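## Task

Place the chain bracelet entirely inside the front-right small compartment of the jewelry box, both rings inside the back-left small compartment, and the bangle inside the large compartment next to the four small ones (not the long compartment along the hinge). The hinge side is the back; left and right are judged by someone standing at the front looking toward the hinge. Items must rest there on their own, not be held by the robot. Finish by opening the grippers and moving the arms away.

## Robot and tools

Robot: two six-joint arms with parallel grippers, named left_arm and right_arm. The names do not refer to image sides. In the shared scene frame the origin sits on the table top midway between the arms, +x points out over the table, +z points up, and left_arm is on the +y side. Base roots: left_arm at (+0.050, +0.305, 0) m, quat_wxyz (+1.000, 0, 0, -0.015); right_arm at (+0.019, -0.362, 0) m, quat_wxyz (+0.997, 0, 0, -0.074).

Gripper: fingers extend along the gripper's +z axis and close along its y axis. end_effector_position is the point between the finger pads, roughly 1 cm short of the fingertips. A wrist camera is mounted on each hand and adds bulk near it.

execute_actions(actions, pictures): actions is a list holding zero or one item. An empty list sends nothing and just reports the current state. An action item is {"rows": [...], "steps": n} with n from 1 to 15 (default 15); each control step lasts 1/30 s, each row is used for one step, and the final row repeats if there are fewer rows than steps (at most 15 rows). A wait item is {"steps": n} with no rows, n up to 300; it returns once that many steps have passed since the previous result. pictures (true/false) chooses whether camera images come back; by default they do. A refused call moves nothing.

Each row is one flat list of 14 numbers covering both arms, even if only one moves: left_arm's waist, shoulder, elbow, wrist pitch, wrist yaw, wrist roll, opening, then the same seven for right_arm. The six joint numbers are absolute target angles in radians, in the same convention as the Joint positions line; they are not offsets. Stated ranges per arm: waist -2.618 to 3.054, shoulder 0.000 to 3.142, elbow 0.000 to 3.142, wrist pitch -1.571 to 1.571, wrist yaw -1.571 to 1.571, wrist roll -2.094 to 2.094. A call is refused if some target exceeds an end by more than 0.036 rad and also lies beyond that joint's last reported angle. True ends may differ from these by up to 0.036 rad either way; a target beyond the real end gets clipped there and the result may say "joint sent to its limit" (possibly about an earlier action). Absence of that line does not prove more travel is available.

Opening is a unitless command from -1 (closed) to +1 (fully open, about 0.094 m between pads). Away from the ends, the fingers are driven to where grip_measured would read the commanded value. To hold something, command about 0.03 below the grip_measured seen on the object; a smaller gap grips more gently. Finger force tops out around 50 to 62 N per pad (less on some grippers, and less on parts under about 2 mm thick), with a brief harder spike at first contact. Readings may be off by about 1 mm per gripper, constant within a scene.

Motion limits: each step, a joint's target is kept within a lead of its measured angle (waist 0.202 rad, shoulder 0.258, elbow 0.238, wrist pitch 0.573, wrist yaw and roll 0.522), and if the targets would carry the gripper more than 70 mm from where it is, all are pulled back proportionally. So large moves need several calls. Between calls the arms keep heading to the last row sent, until everything nearly stops or a step is HELD; after that only a new action pushes further, though fingers finish opening or closing.

Result lines: the state line gives each arm's end_effector_position (m) and end_effector_quat_wxyz in the scene frame; the printed position can be off, more so at long reach. Joint positions and Joint velocities list each arm's six joints (rad, rad/s) and then the pad gap (m, m/s). grip_measured is the measured opening on the command scale. HELD marks steps where all or part of your row was not applied. "joint command not followed" means a clearance check altered or blocked joint targets on some steps; the rest of the row still ran. MOTOR HOT appears from 75 °C; at 90 °C the hot arm is halted for 10 s, and at 100 °C that arm stops holding and drops; these are reported as OVER-TEMPERATURE FAULT. Holding loads raises heat, even while idle.

zoom_image(camera, region): enlarges part of a camera's latest image. camera is one of cam_head_left, cam_head_right, cam_high, cam_low, cam_left_wrist, cam_right_wrist (all 504x504). region is [x0, y0, x1, y1] in pixels from the top-left, at most 504 by 504. Calibration (K, distortion, T_world_to_cam) is provided per camera and may be slightly off; wrist camera poses follow the reported joints.

read_manual(section): returns URDF licence text ("licences"); no motion.

finished_scene(scene): ends the current scene, given its number, and grades it; irreversible. Its result gives the next task.

Avoid: dropping items, knocking anything off the table, letting the arms collide or press on each other, slamming or pushing hard, and overheating motors. Expect occasional tugs on held parts or nudges to loose objects. Release everything and retract before finishing.

Each tool is called after "Emit:" as a command line: name --argument value for each argument, lists and objects as JSON in quotes; but a table of rows of numbers goes row by row, as --pt "numbers of a row", without its own name.

## Session

Emit:
execute_actions --actions '[]'

Scene clock: 0.00 s of 5600.00 s.
left_arm: end_effector_position=(+0.3286, +0.2746, +0.3737) grip_measured=+1.000 end_effector_quat_wxyz=(-0.253, +0.309, -0.610, +0.685) | right_arm: end_effector_position=(+0.2335, -0.5299, +0.3096) grip_measured=+1.000 end_effector_quat_wxyz=(+0.277, +0.898, +0.337, +0.065)
Joint positions: left_arm=[ 0.57   0.891  0.738  0.383  1.28  -1.907  0.094] | right_arm=[-0.356  1.276  1.666 -1.435  0.252  1.85   0.094]
Joint velocities: left_arm=[ 0.007  0.002 -0.017 -0.037  0.066  0.066  0.   ] | right_arm=[ 0.002 -0.002  0.027 -0.051  0.022 -0.051  0.   ]

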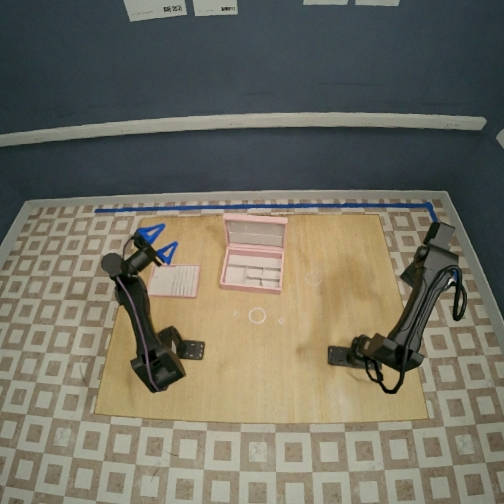

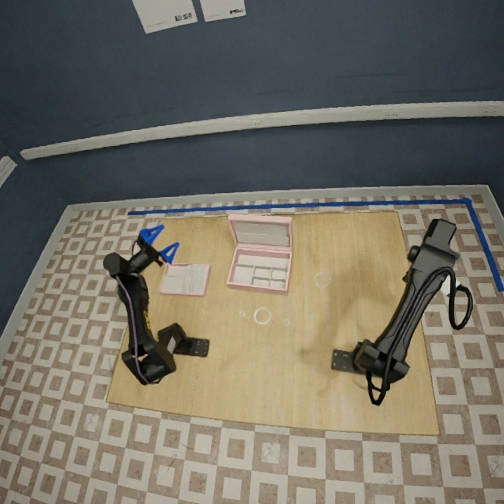

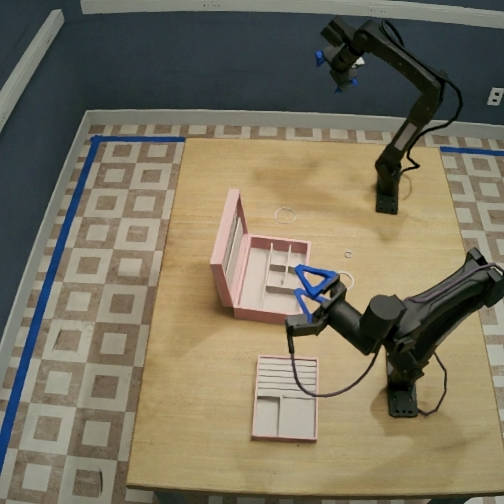

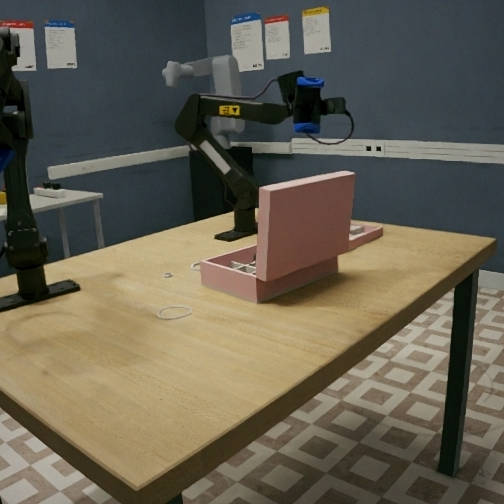

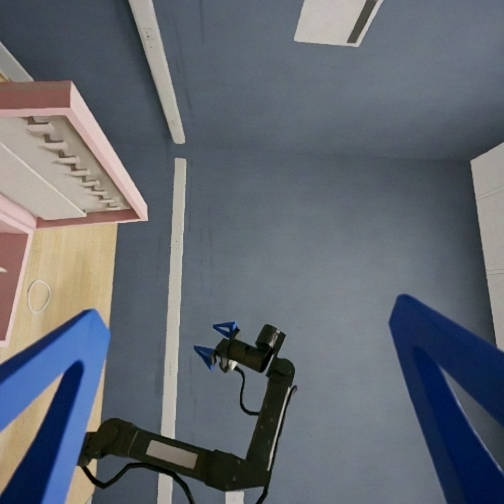

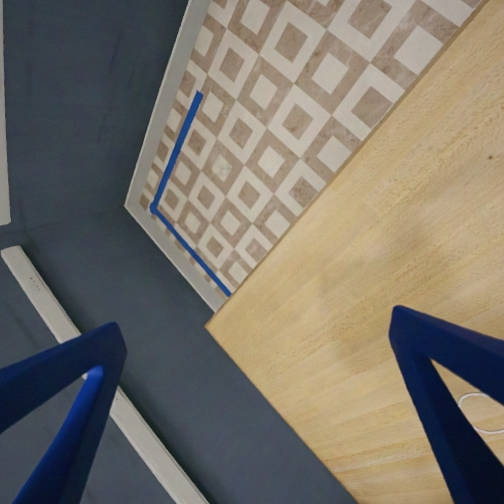

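Emit:
zoom_image --camera "cam_head_left" --region '[200, 205, 340, 335]'

Emit:
zoom_image --camera "cam_high" --region '[200, 180, 380, 340]'

Emit:
zoom_image --camera "cam_head_right" --region '[200, 205, 340, 335]'

Region (200, 205, 340, 335) of cam_head_left's 504x504 image, scaled by 3.600, with more detail than that image has; it fills the top 468 rows of this view, and the rest is white.

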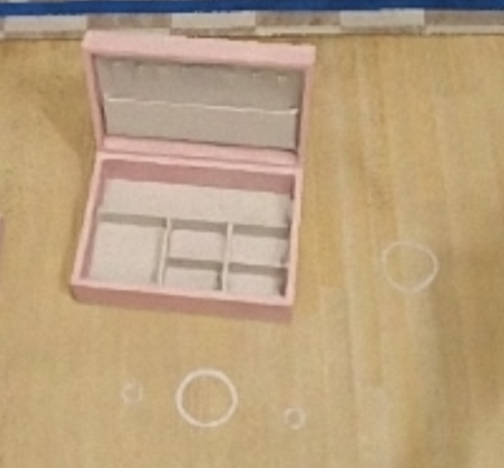

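Region (200, 180, 380, 340) of cam_high's 504x504 image, scaled by 2.800, with more detail than that image has.

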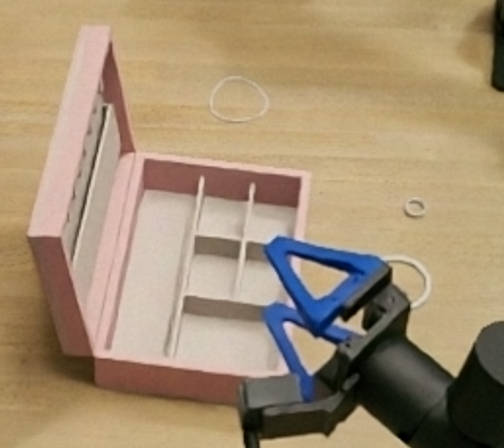

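Region (200, 205, 340, 335) of cam_head_right's 504x504 image, scaled by 3.600, with more detail than that image has; it fills the top 468 rows of this view, and the rest is white.

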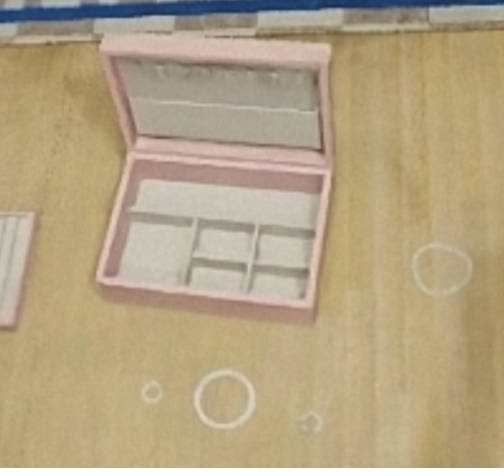

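Emit:
execute_actions --actions '[{"rows":[[-0.97,1.516,1.143,-1.198,0,0,0.1,0.629,1.875,1.546,-1.242,0,0,0]]}]' --pictures false

Emit:
execute_actions --actions '[{"steps":90}]'

Scene clock: 26.40 s of 5600.00 s.
left_arm: end_effector_position=(+0.4305, +0.2091, +0.1427) grip_measured=+0.102 end_effector_quat_wxyz=(+0.178, -0.344, +0.878, -0.282) | right_arm: end_effector_position=(+0.3724, -0.3576, +0.1038) grip_measured=+0.003 end_effector_quat_wxyz=(+0.021, +0.459, +0.888, -0.023)
Joint positions: left_arm=[-0.075  1.508  1.096 -0.549  0.324 -0.955  0.052] | right_arm=[ 0.188  1.873  1.558 -1.243  0.061  0.992  0.047]
Joint velocities: left_arm=[-1.56   0.466 -0.007 -2.381 -1.59   2.176  0.   ] | right_arm=[ 1.59   0.877 -0.291  0.242 -0.286 -2.542 -0.001]
Steps of this call (steps 1 to 90: nothing new was sent; then 22.90 s passed at rest; steps 91 to 105: all 15 steps of this action). Readings (joint positions):
91: left_arm=[0.542 0.910 0.768 0.315 1.225 -1.844] | right_arm=[-0.343 1.286 1.662 -1.430 0.244 1.811]
92: left_arm=[0.489 0.960 0.827 0.236 1.152 -1.769] | right_arm=[-0.313 1.301 1.659 -1.419 0.227 1.764]
94: left_arm=[0.381 1.088 0.960 0.086 0.999 -1.619] | right_arm=[-0.246 1.361 1.643 -1.387 0.190 1.668]
98: left_arm=[0.222 1.292 1.080 -0.097 0.774 -1.403] | right_arm=[-0.108 1.541 1.609 -1.326 0.129 1.464]
105: the state above

Scene clock: 29.40 s of 5600.00 s.
left_arm: end_effector_position=(+0.1829, +0.0914, +0.0900) grip_measured=+0.102 end_effector_quat_wxyz=(-0.012, +0.481, +0.877, +0.002) | right_arm: end_effector_position=(+0.3273, -0.1978, +0.0899) grip_measured=+0.003 end_effector_quat_wxyz=(-0.013, -0.235, +0.972, +0.001)
Joint positions: left_arm=[-0.982  1.532  1.116 -1.178  0.008 -0.008  0.052] | right_arm=[ 0.63   1.897  1.536 -1.234 -0.008  0.007  0.047]
Joint velocities: left_arm=[ 0.012  0.002 -0.042 -0.051 -0.037 -0.037 -0.   ] | right_arm=[-0.002 -0.007 -0.002  0.037 -0.081 -0.007 -0.   ]
Steps of this call (steps 1 to 45: the robot went on to your last target; steps 46 to 90: nothing new was sent). Readings (joint positions):
1: left_arm=[-0.131 1.522 1.096 -0.632 0.272 -0.877] | right_arm=[0.247 1.898 1.549 -1.236 0.052 0.901]
2: left_arm=[-0.188 1.529 1.096 -0.715 0.230 -0.800] | right_arm=[0.310 1.915 1.542 -1.231 0.045 0.809]
4: left_arm=[-0.317 1.532 1.097 -0.870 0.153 -0.616] | right_arm=[0.444 1.924 1.536 -1.228 0.032 0.626]
8: left_arm=[-0.618 1.532 1.109 -1.053 0.067 -0.269] | right_arm=[0.657 1.909 1.536 -1.223 -0.003 0.272]
90: the state above
All arms were judged still, so your last target was given up. Only a new action makes them travel on or press farther. Fingers that are still opening or closing keep moving.
camera_calibration (this result's frames):
cam_left_wrist: T_world_to_cam=[[-0.875036, -0.483815, 0.0152963, 0.202658], [-0.372417, 0.693074, 0.617215, -0.0237356], [-0.30922, 0.534389, -0.786646, 0.162745], [0, 0, 0, 1]] pos_world=[0.218817, 0.0275303, 0.139573]
cam_right_wrist: T_world_to_cam=[[0.38341, -0.923408, -0.0177292, -0.303158], [-0.824408, -0.350832, 0.444149, 0.187916], [-0.416351, -0.155675, -0.895778, 0.279788], [0, 0, 0, 1]] pos_world=[0.387643, -0.170456, 0.16179]

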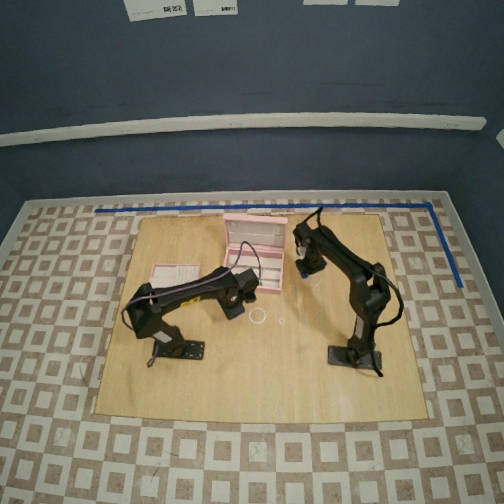

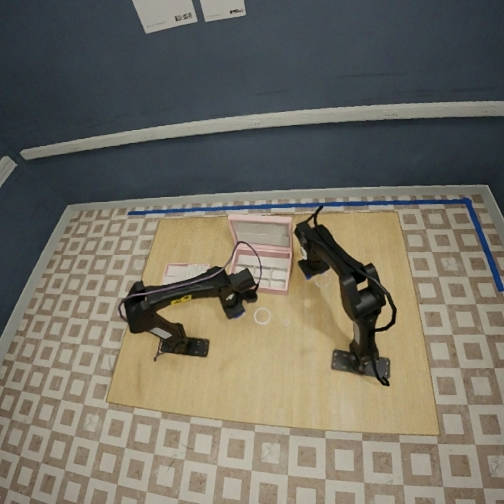

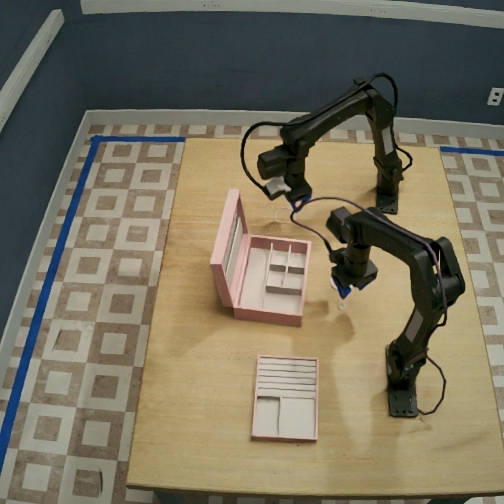

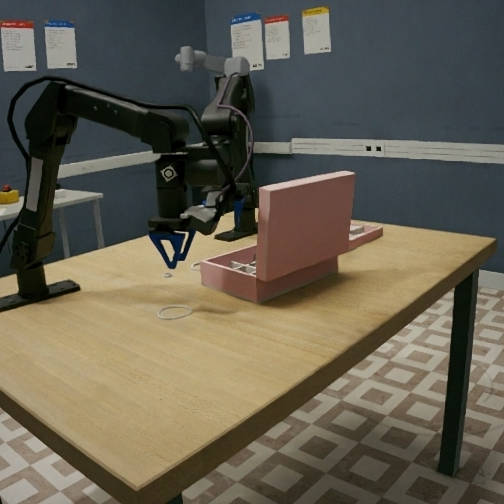

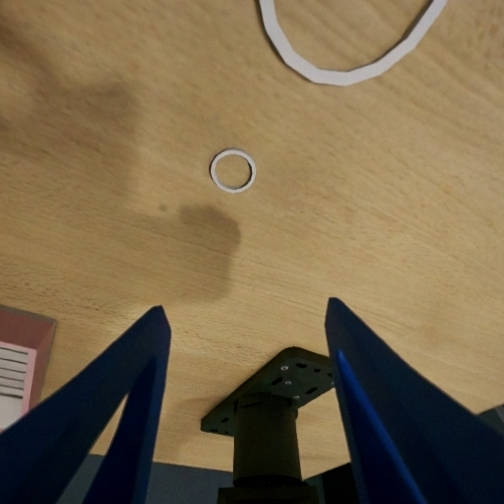

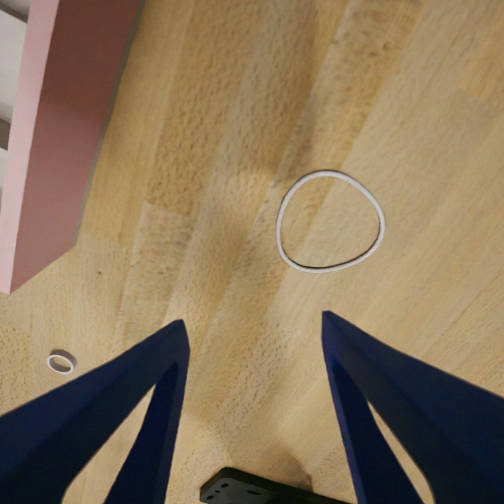

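Emit:
execute_actions --actions '[{"rows":[[-0.955,1.56,1.1,-1.11,0,0,-0.1,0.60,1.885,1.49,-1.18,0,0,-0.4],[-0.955,1.56,1.1,-1.11,0,0,-0.1,0.60,1.885,1.49,-1.18,0,0,-0.4],[-0.955,1.58,1.06,-1.05,0,0,-0.1,0.60,1.895,1.44,-1.12,0,0,-0.4],[-0.955,1.58,1.06,-1.05,0,0,-0.1,0.60,1.895,1.44,-1.12,0,0,-0.4],[-0.955,1.6,1.02,-0.99,0,0,-0.1,0.60,1.905,1.39,-1.06,0,0,-0.4],[-0.955,1.6,1.02,-0.99,0,0,-0.1,0.60,1.905,1.39,-1.06,0,0,-0.4],[-0.955,1.625,0.98,-0.926,0,0,-0.1,0.60,1.915,1.34,-0.996,0,0,-0.4]]}]' --pictures false

Emit:
execute_actions --actions '[{"steps":15}]'

Scene clock: 42.83 s of 5600.00 s.
left_arm: end_effector_position=(+0.1893, +0.0892, +0.0351) grip_measured=-0.098 end_effector_quat_wxyz=(-0.018, +0.474, +0.880, +0.006) | right_arm: end_effector_position=(+0.3197, -0.2114, +0.0316) grip_measured=-0.397 end_effector_quat_wxyz=(-0.026, -0.223, +0.975, -0.002)
Joint positions: left_arm=[-0.966  1.627  0.984 -0.965  0.006 -0.008  0.042] | right_arm=[ 0.605  1.926  1.337 -1.032 -0.008  0.006  0.028]
Joint velocities: left_arm=[ 0.007  0.002  0.012  0.154 -0.022 -0.022 -0.   ] | right_arm=[-0.002  0.002  0.017  0.212  0.037 -0.051 -0.001]
Steps of this call (steps 1 to 90: nothing new was sent; then 9.93 s passed at rest; steps 91 to 105: all 15 steps of this action). Readings (joint positions):
91: left_arm=[-0.980 1.533 1.116 -1.174 0.008 -0.008] | right_arm=[0.628 1.896 1.530 -1.226 -0.008 0.006]
92: left_arm=[-0.976 1.535 1.116 -1.166 0.008 -0.008] | right_arm=[0.624 1.896 1.521 -1.217 -0.008 0.006]
94: left_arm=[-0.969 1.544 1.101 -1.128 0.007 -0.008] | right_arm=[0.614 1.895 1.484 -1.183 -0.008 0.006]
98: left_arm=[-0.966 1.588 1.027 -1.030 0.006 -0.008] | right_arm=[0.605 1.902 1.378 -1.095 -0.008 0.006]
105: the state above

Scene clock: 43.33 s of 5600.00 s.
left_arm: end_effector_position=(+0.1921, +0.0849, +0.0349) grip_measured=-0.098 end_effector_quat_wxyz=(-0.009, +0.474, +0.880, +0.001) | right_arm: end_effector_position=(+0.3247, -0.2089, +0.0314) grip_measured=-0.397 end_effector_quat_wxyz=(-0.015, -0.223, +0.975, +0.001)
Joint positions: left_arm=[-0.966  1.627  0.984 -0.945  0.006 -0.008  0.042] | right_arm=[ 0.605  1.926  1.337 -1.01  -0.008  0.006  0.028]
Joint velocities: left_arm=[ 0.007  0.002  0.017  0.037  0.007  0.022 -0.001] | right_arm=[ 0.002 -0.017 -0.012  0.051  0.007 -0.066  0.002]
Steps of this call (steps 1 to 15: the robot went on to your last target). Readings (joint positions):
1: left_arm=[-0.966 1.627 0.984 -0.961 0.006 -0.008] | right_arm=[0.605 1.926 1.337 -1.026 -0.008 0.006]
2: left_arm=[-0.966 1.627 0.984 -0.957 0.006 -0.008] | right_arm=[0.605 1.926 1.337 -1.023 -0.008 0.006]
4: left_arm=[-0.966 1.627 0.984 -0.952 0.006 -0.008] | right_arm=[0.605 1.926 1.337 -1.017 -0.008 0.006]
8: left_arm=[-0.966 1.627 0.984 -0.947 0.006 -0.008] | right_arm=[0.605 1.926 1.337 -1.012 -0.008 0.006]
15: the state above
camera_calibration (this result's frames):
cam_left_wrist: T_world_to_cam=[[-0.867439, -0.497352, 0.0138081, 0.208102], [-0.38595, 0.690139, 0.612169, 0.0212734], [-0.313993, 0.52569, -0.790606, 0.127536], [0, 0, 0, 1]] pos_world=[0.228772, 0.0217737, 0.0849347]
cam_right_wrist: T_world_to_cam=[[0.360333, -0.93267, -0.0169249, -0.307946], [-0.830937, -0.329168, 0.448544, 0.214452], [-0.423914, -0.147561, -0.893601, 0.228607], [0, 0, 0, 1]] pos_world=[0.386069, -0.182887, 0.10288]

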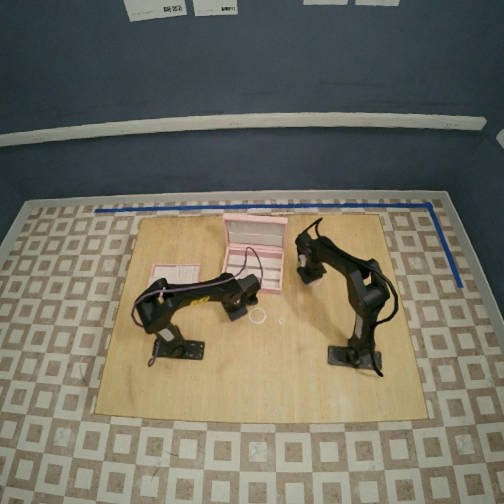

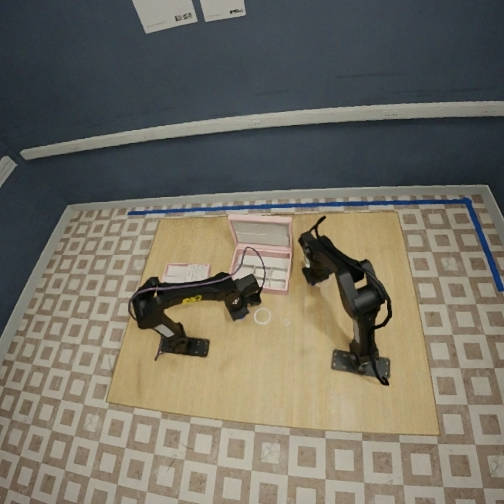

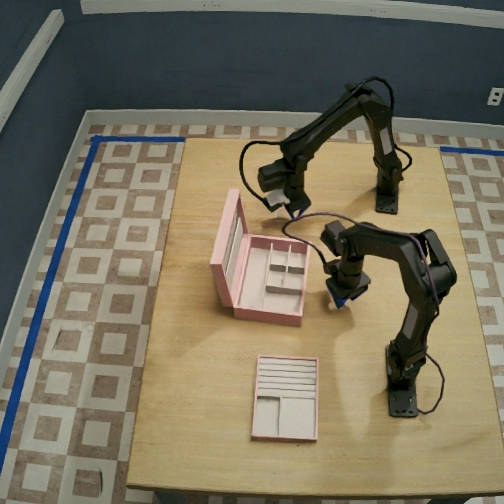

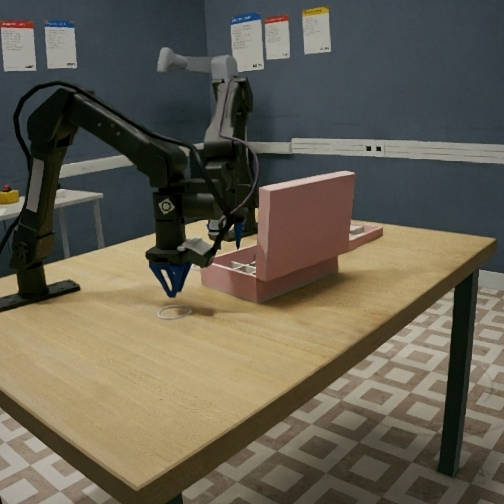

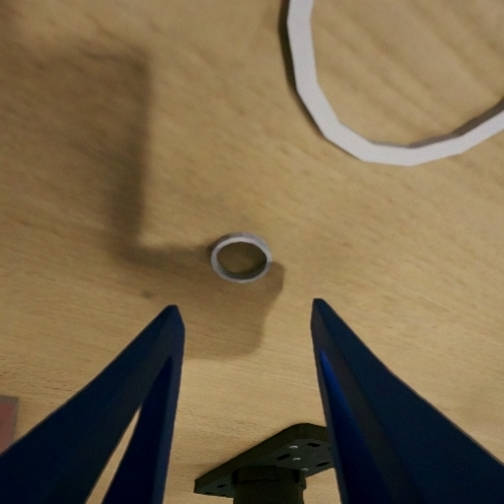

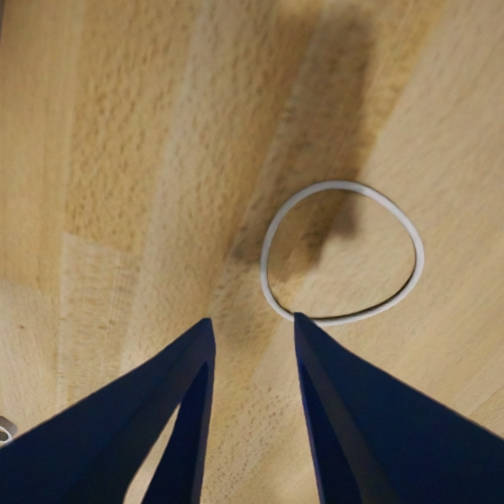

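Emit:
execute_actions --actions '[{"rows":[[-0.945,1.64,0.965,-0.89,0,0,-0.1,0.59,1.93,1.33,-0.96,0,0,-0.4],[-0.945,1.64,0.965,-0.89,0,0,-0.1,0.59,1.93,1.33,-0.96,0,0,-0.4],[-0.945,1.64,0.965,-0.89,0,0,-0.1,0.59,1.93,1.33,-0.96,0,0,-0.4],[-0.945,1.655,0.95,-0.85,0,0,-0.1,0.59,1.94,1.32,-0.93,0,0,-0.4],[-0.945,1.655,0.95,-0.85,0,0,-0.1,0.59,1.94,1.32,-0.93,0,0,-0.4],[-0.945,1.655,0.95,-0.85,0,0,-0.1,0.59,1.94,1.32,-0.93,0,0,-0.4],[-0.945,1.668,0.937,-0.82,0,0,-0.1,0.59,1.95,1.306,-0.9,0,0,-0.4]]}]' --pictures false

Emit:
execute_actions --actions '[{"steps":15}]'

Scene clock: 54.00 s of 5600.00 s.
left_arm: end_effector_position=(+0.1996, +0.0780, +0.0199) grip_measured=-0.098 end_effector_quat_wxyz=(+0.006, +0.470, +0.883, -0.007) | right_arm: end_effector_position=(+0.3359, -0.2061, +0.0176) grip_measured=-0.397 end_effector_quat_wxyz=(+0.004, -0.220, +0.975, +0.005)
Joint positions: left_arm=[-0.956  1.658  0.952 -0.847  0.006 -0.008  0.042] | right_arm=[ 0.598  1.95   1.312 -0.922 -0.008  0.006  0.028]
Joint velocities: left_arm=[ 0.027 -0.007 -0.007  0.037 -0.022 -0.066 -0.001] | right_arm=[-0.002 -0.007 -0.007  0.051 -0.081 -0.022 -0.   ]
Steps of this call (steps 1 to 15: the robot went on to your last target; steps 16 to 90: nothing new was sent; then 7.17 s passed at rest; steps 91 to 105: all 15 steps of this action). Readings (joint positions):
91: left_arm=[-0.965 1.627 0.984 -0.941 0.006 -0.008] | right_arm=[0.605 1.926 1.337 -1.006 -0.008 0.006]
92: left_arm=[-0.963 1.627 0.984 -0.935 0.006 -0.008] | right_arm=[0.604 1.926 1.337 -1.000 -0.008 0.006]
94: left_arm=[-0.958 1.627 0.982 -0.917 0.006 -0.008] | right_arm=[0.601 1.926 1.336 -0.986 -0.008 0.006]
98: left_arm=[-0.956 1.641 0.965 -0.875 0.006 -0.008] | right_arm=[0.598 1.933 1.326 -0.948 -0.008 0.006]
105: the state above

Scene clock: 54.50 s of 5600.00 s.
left_arm: end_effector_position=(+0.2009, +0.0761, +0.0199) grip_measured=-0.098 end_effector_quat_wxyz=(+0.010, +0.470, +0.883, -0.009) | right_arm: end_effector_position=(+0.3377, -0.2053, +0.0177) grip_measured=-0.397 end_effector_quat_wxyz=(+0.008, -0.220, +0.975, +0.006)
Joint positions: left_arm=[-0.956  1.658  0.952 -0.838  0.006 -0.008  0.042] | right_arm=[ 0.598  1.95   1.312 -0.914 -0.008  0.006  0.028]
Joint velocities: left_arm=[-0.007 -0.002  0.002 -0.022 -0.007 -0.081 -0.   ] | right_arm=[-0.027  0.007 -0.017  0.037 -0.037  0.037  0.   ]
Steps of this call (steps 1 to 15: the robot went on to your last target). Readings (joint positions):
1: left_arm=[-0.956 1.658 0.952 -0.845 0.006 -0.008] | right_arm=[0.598 1.950 1.312 -0.920 -0.008 0.006]
2: left_arm=[-0.956 1.658 0.952 -0.843 0.006 -0.008] | right_arm=[0.598 1.950 1.312 -0.919 -0.008 0.006]
4: left_arm=[-0.956 1.658 0.952 -0.841 0.006 -0.008] | right_arm=[0.598 1.950 1.312 -0.916 -0.008 0.006]
8: left_arm=[-0.956 1.658 0.952 -0.838 0.006 -0.008] | right_arm=[0.598 1.950 1.312 -0.914 -0.008 0.006]
15: the state above
All arms were judged still, so your last target was given up. Only a new action makes them travel on or press farther. Fingers that are still opening or closing keep moving.
camera_calibration (this result's frames):
cam_left_wrist: T_world_to_cam=[[-0.86296, -0.505143, 0.0114747, 0.211312], [-0.406767, 0.708014, 0.577284, 0.043409], [-0.299735, 0.493506, -0.816462, 0.123118], [0, 0, 0, 1]] pos_world=[0.236914, 0.0152488, 0.0730376]
cam_right_wrist: T_world_to_cam=[[0.355093, -0.934593, -0.0210699, -0.307999], [-0.851398, -0.332627, 0.405561, 0.239506], [-0.386044, -0.126073, -0.913825, 0.214384], [0, 0, 0, 1]] pos_world=[0.396045, -0.181159, 0.0922851]

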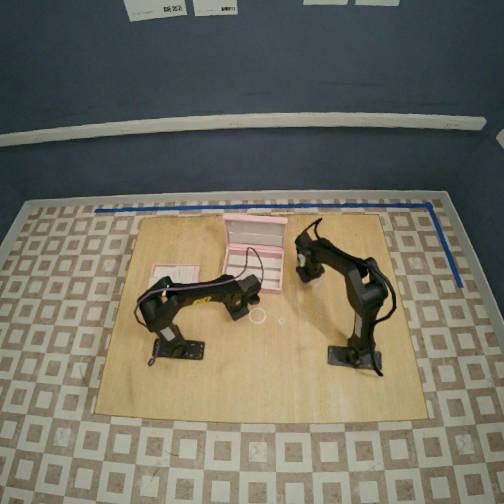

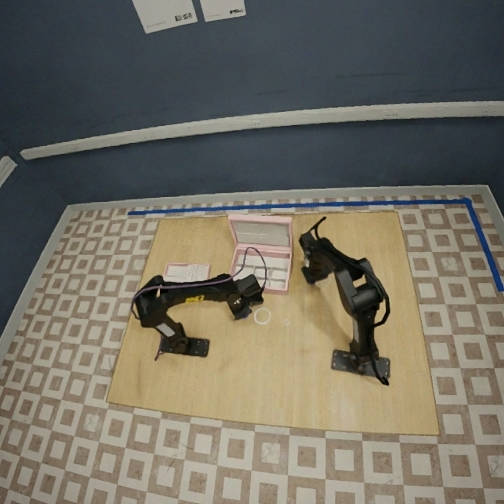

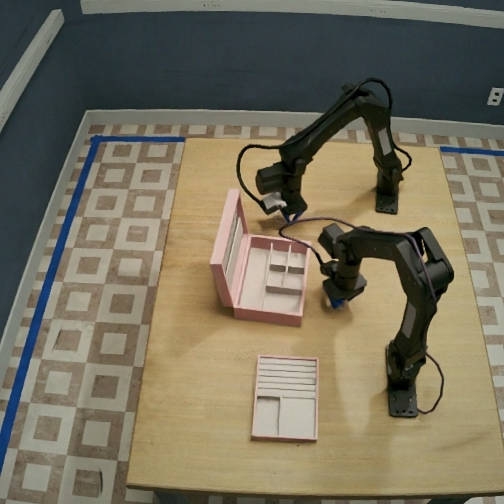

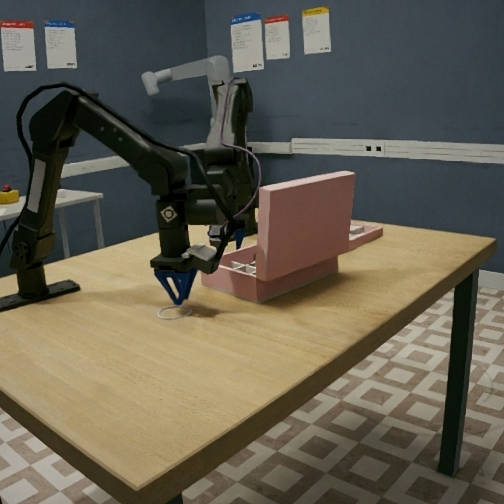

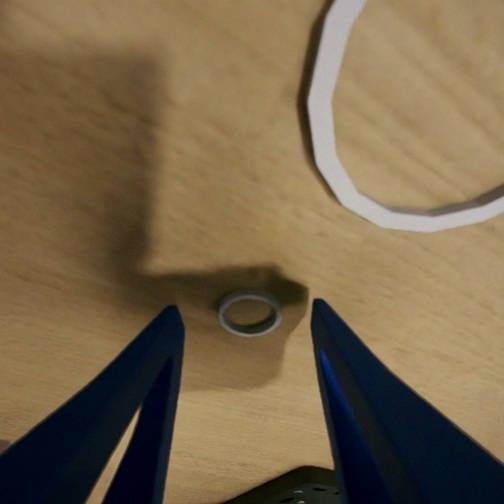

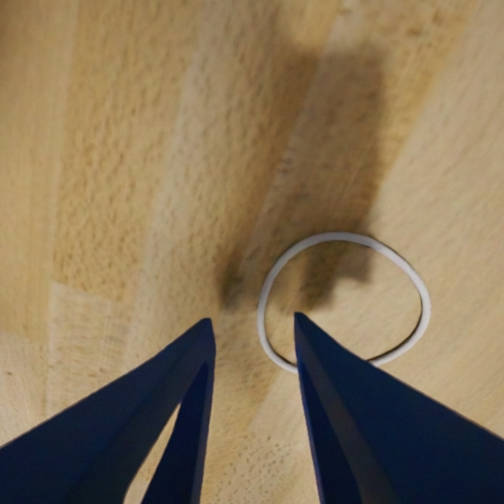

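Emit:
execute_actions --actions '[{"rows":[[-0.945,1.702,0.945,-0.825,0,0,-0.1,0.585,1.976,1.31,-0.905,0,0,-0.4]]}]'

Scene clock: 58.57 s of 5600.00 s.
left_arm: end_effector_position=(+0.2001, +0.0778, +0.0131) grip_measured=-0.098 end_effector_quat_wxyz=(+0.000, +0.470, +0.883, -0.004) | right_arm: end_effector_position=(+0.3361, -0.2077, +0.0091) grip_measured=-0.397 end_effector_quat_wxyz=(-0.004, -0.218, +0.976, +0.003)
Joint positions: left_arm=[-0.956  1.685  0.952 -0.834  0.006 -0.008  0.042] | right_arm=[ 0.594  1.976  1.312 -0.912 -0.008  0.006  0.028]
Joint velocities: left_arm=[-0.012  0.002 -0.012  0.007  0.051  0.037 -0.   ] | right_arm=[ 0.002 -0.007  0.002  0.007 -0.037  0.007 -0.001]
Steps of this call (steps 1 to 90: nothing new was sent; then 0.57 s passed at rest; steps 91 to 105: all 15 steps of this action). Readings (joint positions):
91: left_arm=[-0.956 1.661 0.952 -0.837 0.006 -0.008] | right_arm=[0.598 1.952 1.312 -0.913 -0.008 0.006]
92: left_arm=[-0.956 1.667 0.952 -0.836 0.006 -0.008] | right_arm=[0.598 1.955 1.312 -0.912 -0.008 0.006]
94: left_arm=[-0.956 1.681 0.952 -0.836 0.006 -0.008] | right_arm=[0.596 1.965 1.312 -0.912 -0.008 0.006]
98: left_arm=[-0.956 1.685 0.952 -0.834 0.006 -0.008] | right_arm=[0.594 1.976 1.312 -0.912 -0.008 0.006]
105: the state above
camera_calibration (this result's frames):
cam_left_wrist: T_world_to_cam=[[-0.862618, -0.505707, 0.0123233, 0.211533], [-0.399828, 0.696532, 0.595803, 0.0451083], [-0.309885, 0.509023, -0.803036, 0.117208], [0, 0, 0, 1]] pos_world=[0.236829, 0.0158928, 0.06464]
cam_right_wrist: T_world_to_cam=[[0.350727, -0.936286, -0.0189588, -0.308761], [-0.843606, -0.32467, 0.427689, 0.239709], [-0.406594, -0.134008, -0.903727, 0.210875], [0, 0, 0, 1]] pos_world=[0.396251, -0.183004, 0.0821986]

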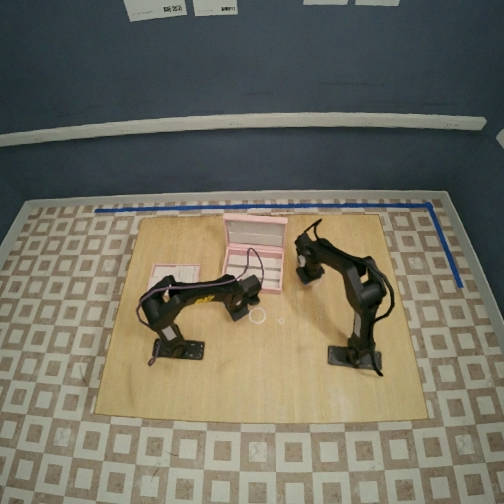

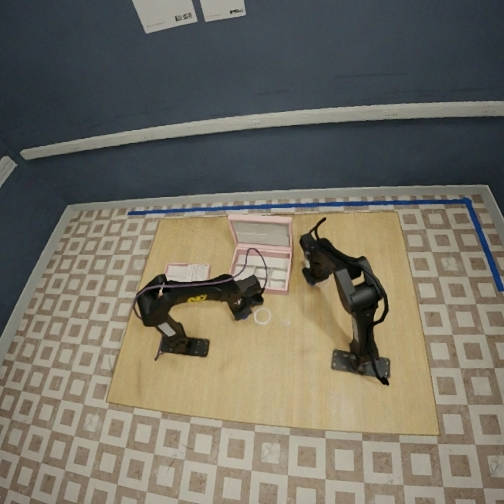

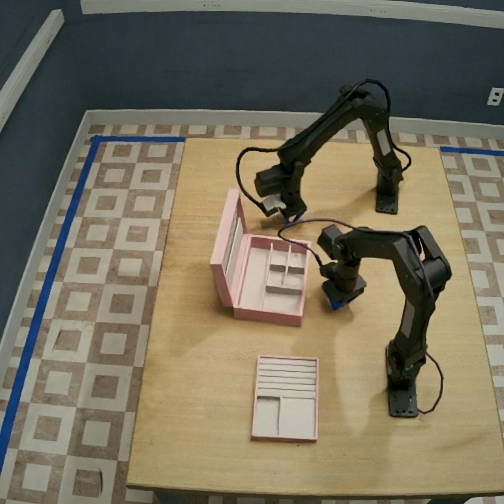

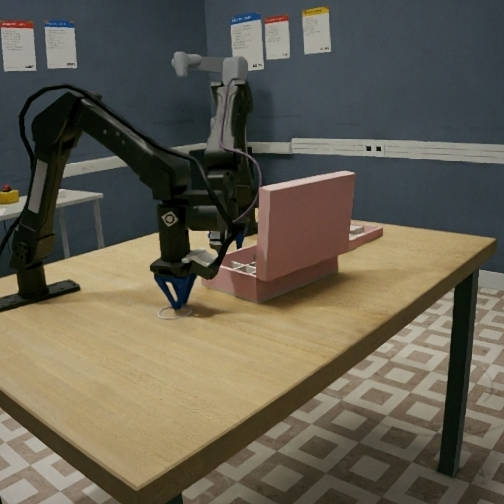

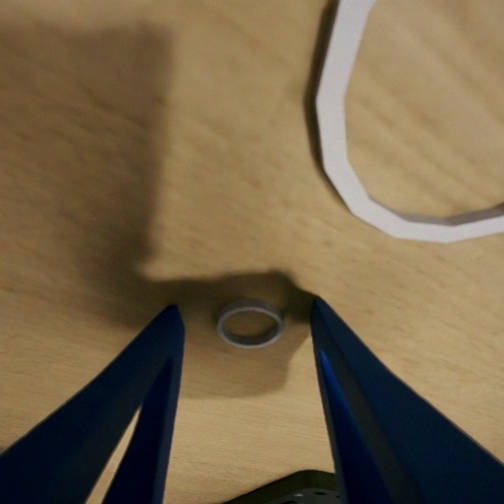

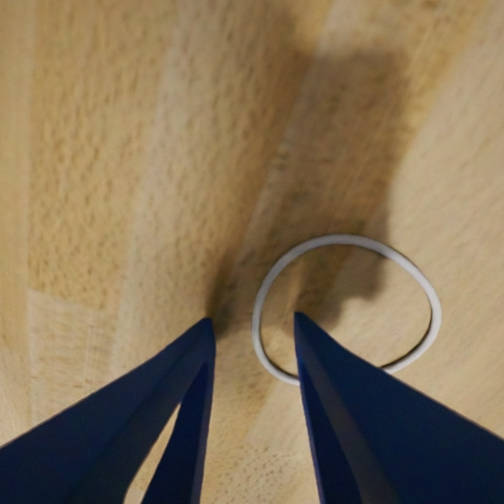

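Emit:
execute_actions --actions '[{"rows":[[-0.945,1.70,0.945,-0.835,0,0,-0.1,0.585,1.992,1.31,-0.905,0,0,-0.4]]}]' --pictures false

Emit:
execute_actions --actions '[{"rows":[[-0.945,1.70,0.945,-0.835,0,0,-0.62,0.585,1.992,1.31,-0.905,0,0,-1]]}]'

Scene clock: 62.77 s of 5600.00 s.
left_arm: end_effector_position=(+0.2001, +0.0778, +0.0131) grip_measured=-0.098 end_effector_quat_wxyz=(+0.000, +0.470, +0.883, -0.004) | right_arm: end_effector_position=(+0.3359, -0.2078, +0.0076) grip_measured=-0.397 end_effector_quat_wxyz=(-0.005, -0.218, +0.976, +0.003)
Joint positions: left_arm=[-0.956  1.685  0.952 -0.834  0.006 -0.008  0.042] | right_arm=[ 0.594  1.98   1.312 -0.911 -0.008  0.006  0.028]
Joint velocities: left_arm=[-0.002  0.007  0.002  0.022 -0.022  0.037 -0.   ] | right_arm=[ 0.007 -0.007  0.017 -0.051 -0.022 -0.037 -0.001]
Steps of this call (steps 1 to 15: the robot went on to your last target; steps 16 to 90: nothing new was sent; then 0.70 s passed at rest; steps 91 to 105: all 15 steps of this action). Readings (joint positions):
91: left_arm=[-0.956 1.685 0.952 -0.834 0.006 -0.008] | right_arm=[0.594 1.977 1.312 -0.912 -0.008 0.006]
92: left_arm=[-0.956 1.685 0.952 -0.834 0.006 -0.008] | right_arm=[0.594 1.978 1.312 -0.912 -0.008 0.006]
94: left_arm=[-0.956 1.685 0.952 -0.834 0.006 -0.008] | right_arm=[0.594 1.980 1.312 -0.911 -0.008 0.006]
98: left_arm=[-0.956 1.685 0.952 -0.834 0.006 -0.008] | right_arm=[0.594 1.980 1.312 -0.911 -0.008 0.006]
105: the state above

Scene clock: 63.27 s of 5600.00 s.
left_arm: end_effector_position=(+0.1995, +0.0773, +0.0131) grip_measured=-0.608 end_effector_quat_wxyz=(-0.001, +0.470, +0.883, -0.005) | right_arm: end_effector_position=(+0.3365, -0.2089, +0.0076) grip_measured=-0.974 end_effector_quat_wxyz=(-0.005, -0.217, +0.976, +0.001)
Joint positions: left_arm=[-0.956  1.685  0.952 -0.834  0.01  -0.008  0.018] | right_arm=[ 0.593  1.98   1.312 -0.911 -0.004  0.006  0.001]
Joint velocities: left_arm=[ 0.012 -0.002  0.002 -0.007 -0.066  0.095 -0.   ] | right_arm=[-0.017 -0.002  0.007  0.022 -0.022 -0.081  0.001]
Steps of this call (steps 1 to 15: all 15 steps of this action). Readings (joint positions):
1: left_arm=[-0.956 1.685 0.952 -0.834 0.008 -0.008] | right_arm=[0.594 1.980 1.312 -0.911 -0.007 0.006]
2: left_arm=[-0.956 1.685 0.952 -0.834 0.010 -0.008] | right_arm=[0.593 1.980 1.312 -0.911 -0.005 0.006]
4: left_arm=[-0.956 1.685 0.952 -0.834 0.010 -0.008] | right_arm=[0.593 1.980 1.312 -0.911 -0.004 0.006]
8: left_arm=[-0.956 1.685 0.952 -0.834 0.010 -0.008] | right_arm=[0.593 1.980 1.312 -0.911 -0.004 0.006]
15: the state above
camera_calibration (this result's frames):
cam_left_wrist: T_world_to_cam=[[-0.862768, -0.50533, 0.0165112, 0.210732], [-0.397467, 0.698071, 0.595581, 0.0445555], [-0.312491, 0.507286, -0.803125, 0.117885], [0, 0, 0, 1]] pos_world=[0.236361, 0.015585, 0.0646607]
cam_right_wrist: T_world_to_cam=[[0.349305, -0.936897, -0.0144813, -0.309773], [-0.843533, -0.321149, 0.430481, 0.240945], [-0.407968, -0.138154, -0.902483, 0.209057], [0, 0, 0, 1]] pos_world=[0.396739, -0.183964, 0.0804623]

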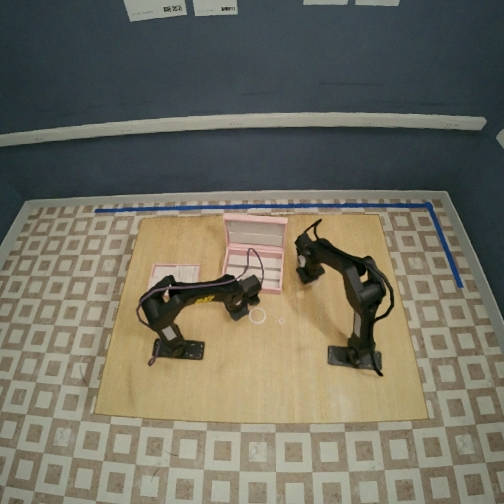

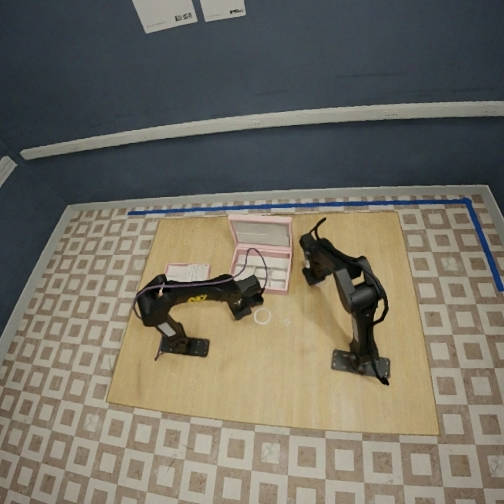

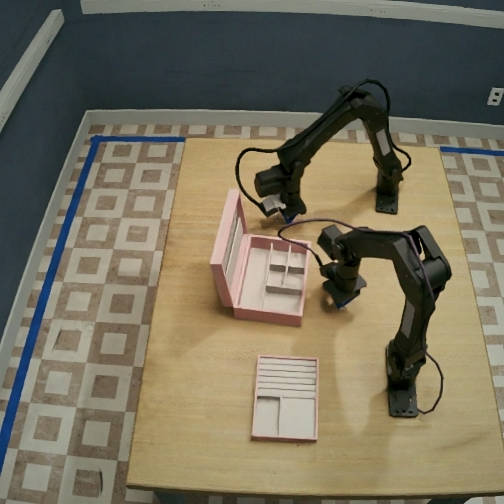

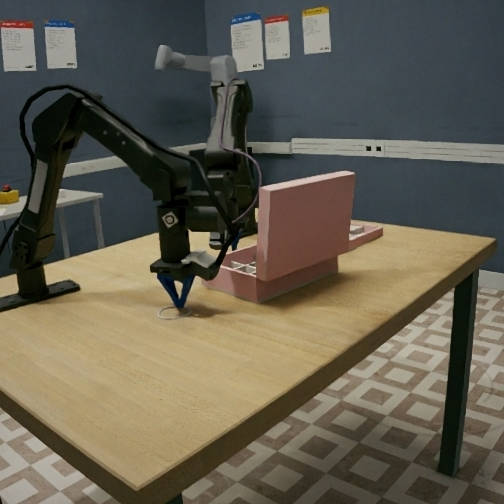

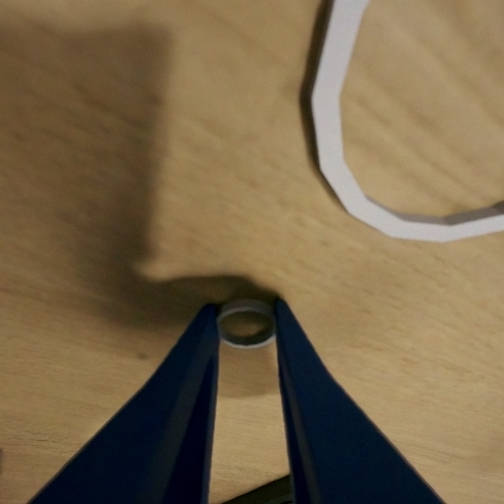

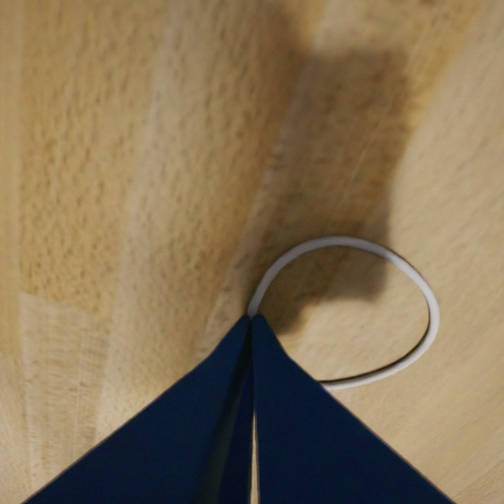

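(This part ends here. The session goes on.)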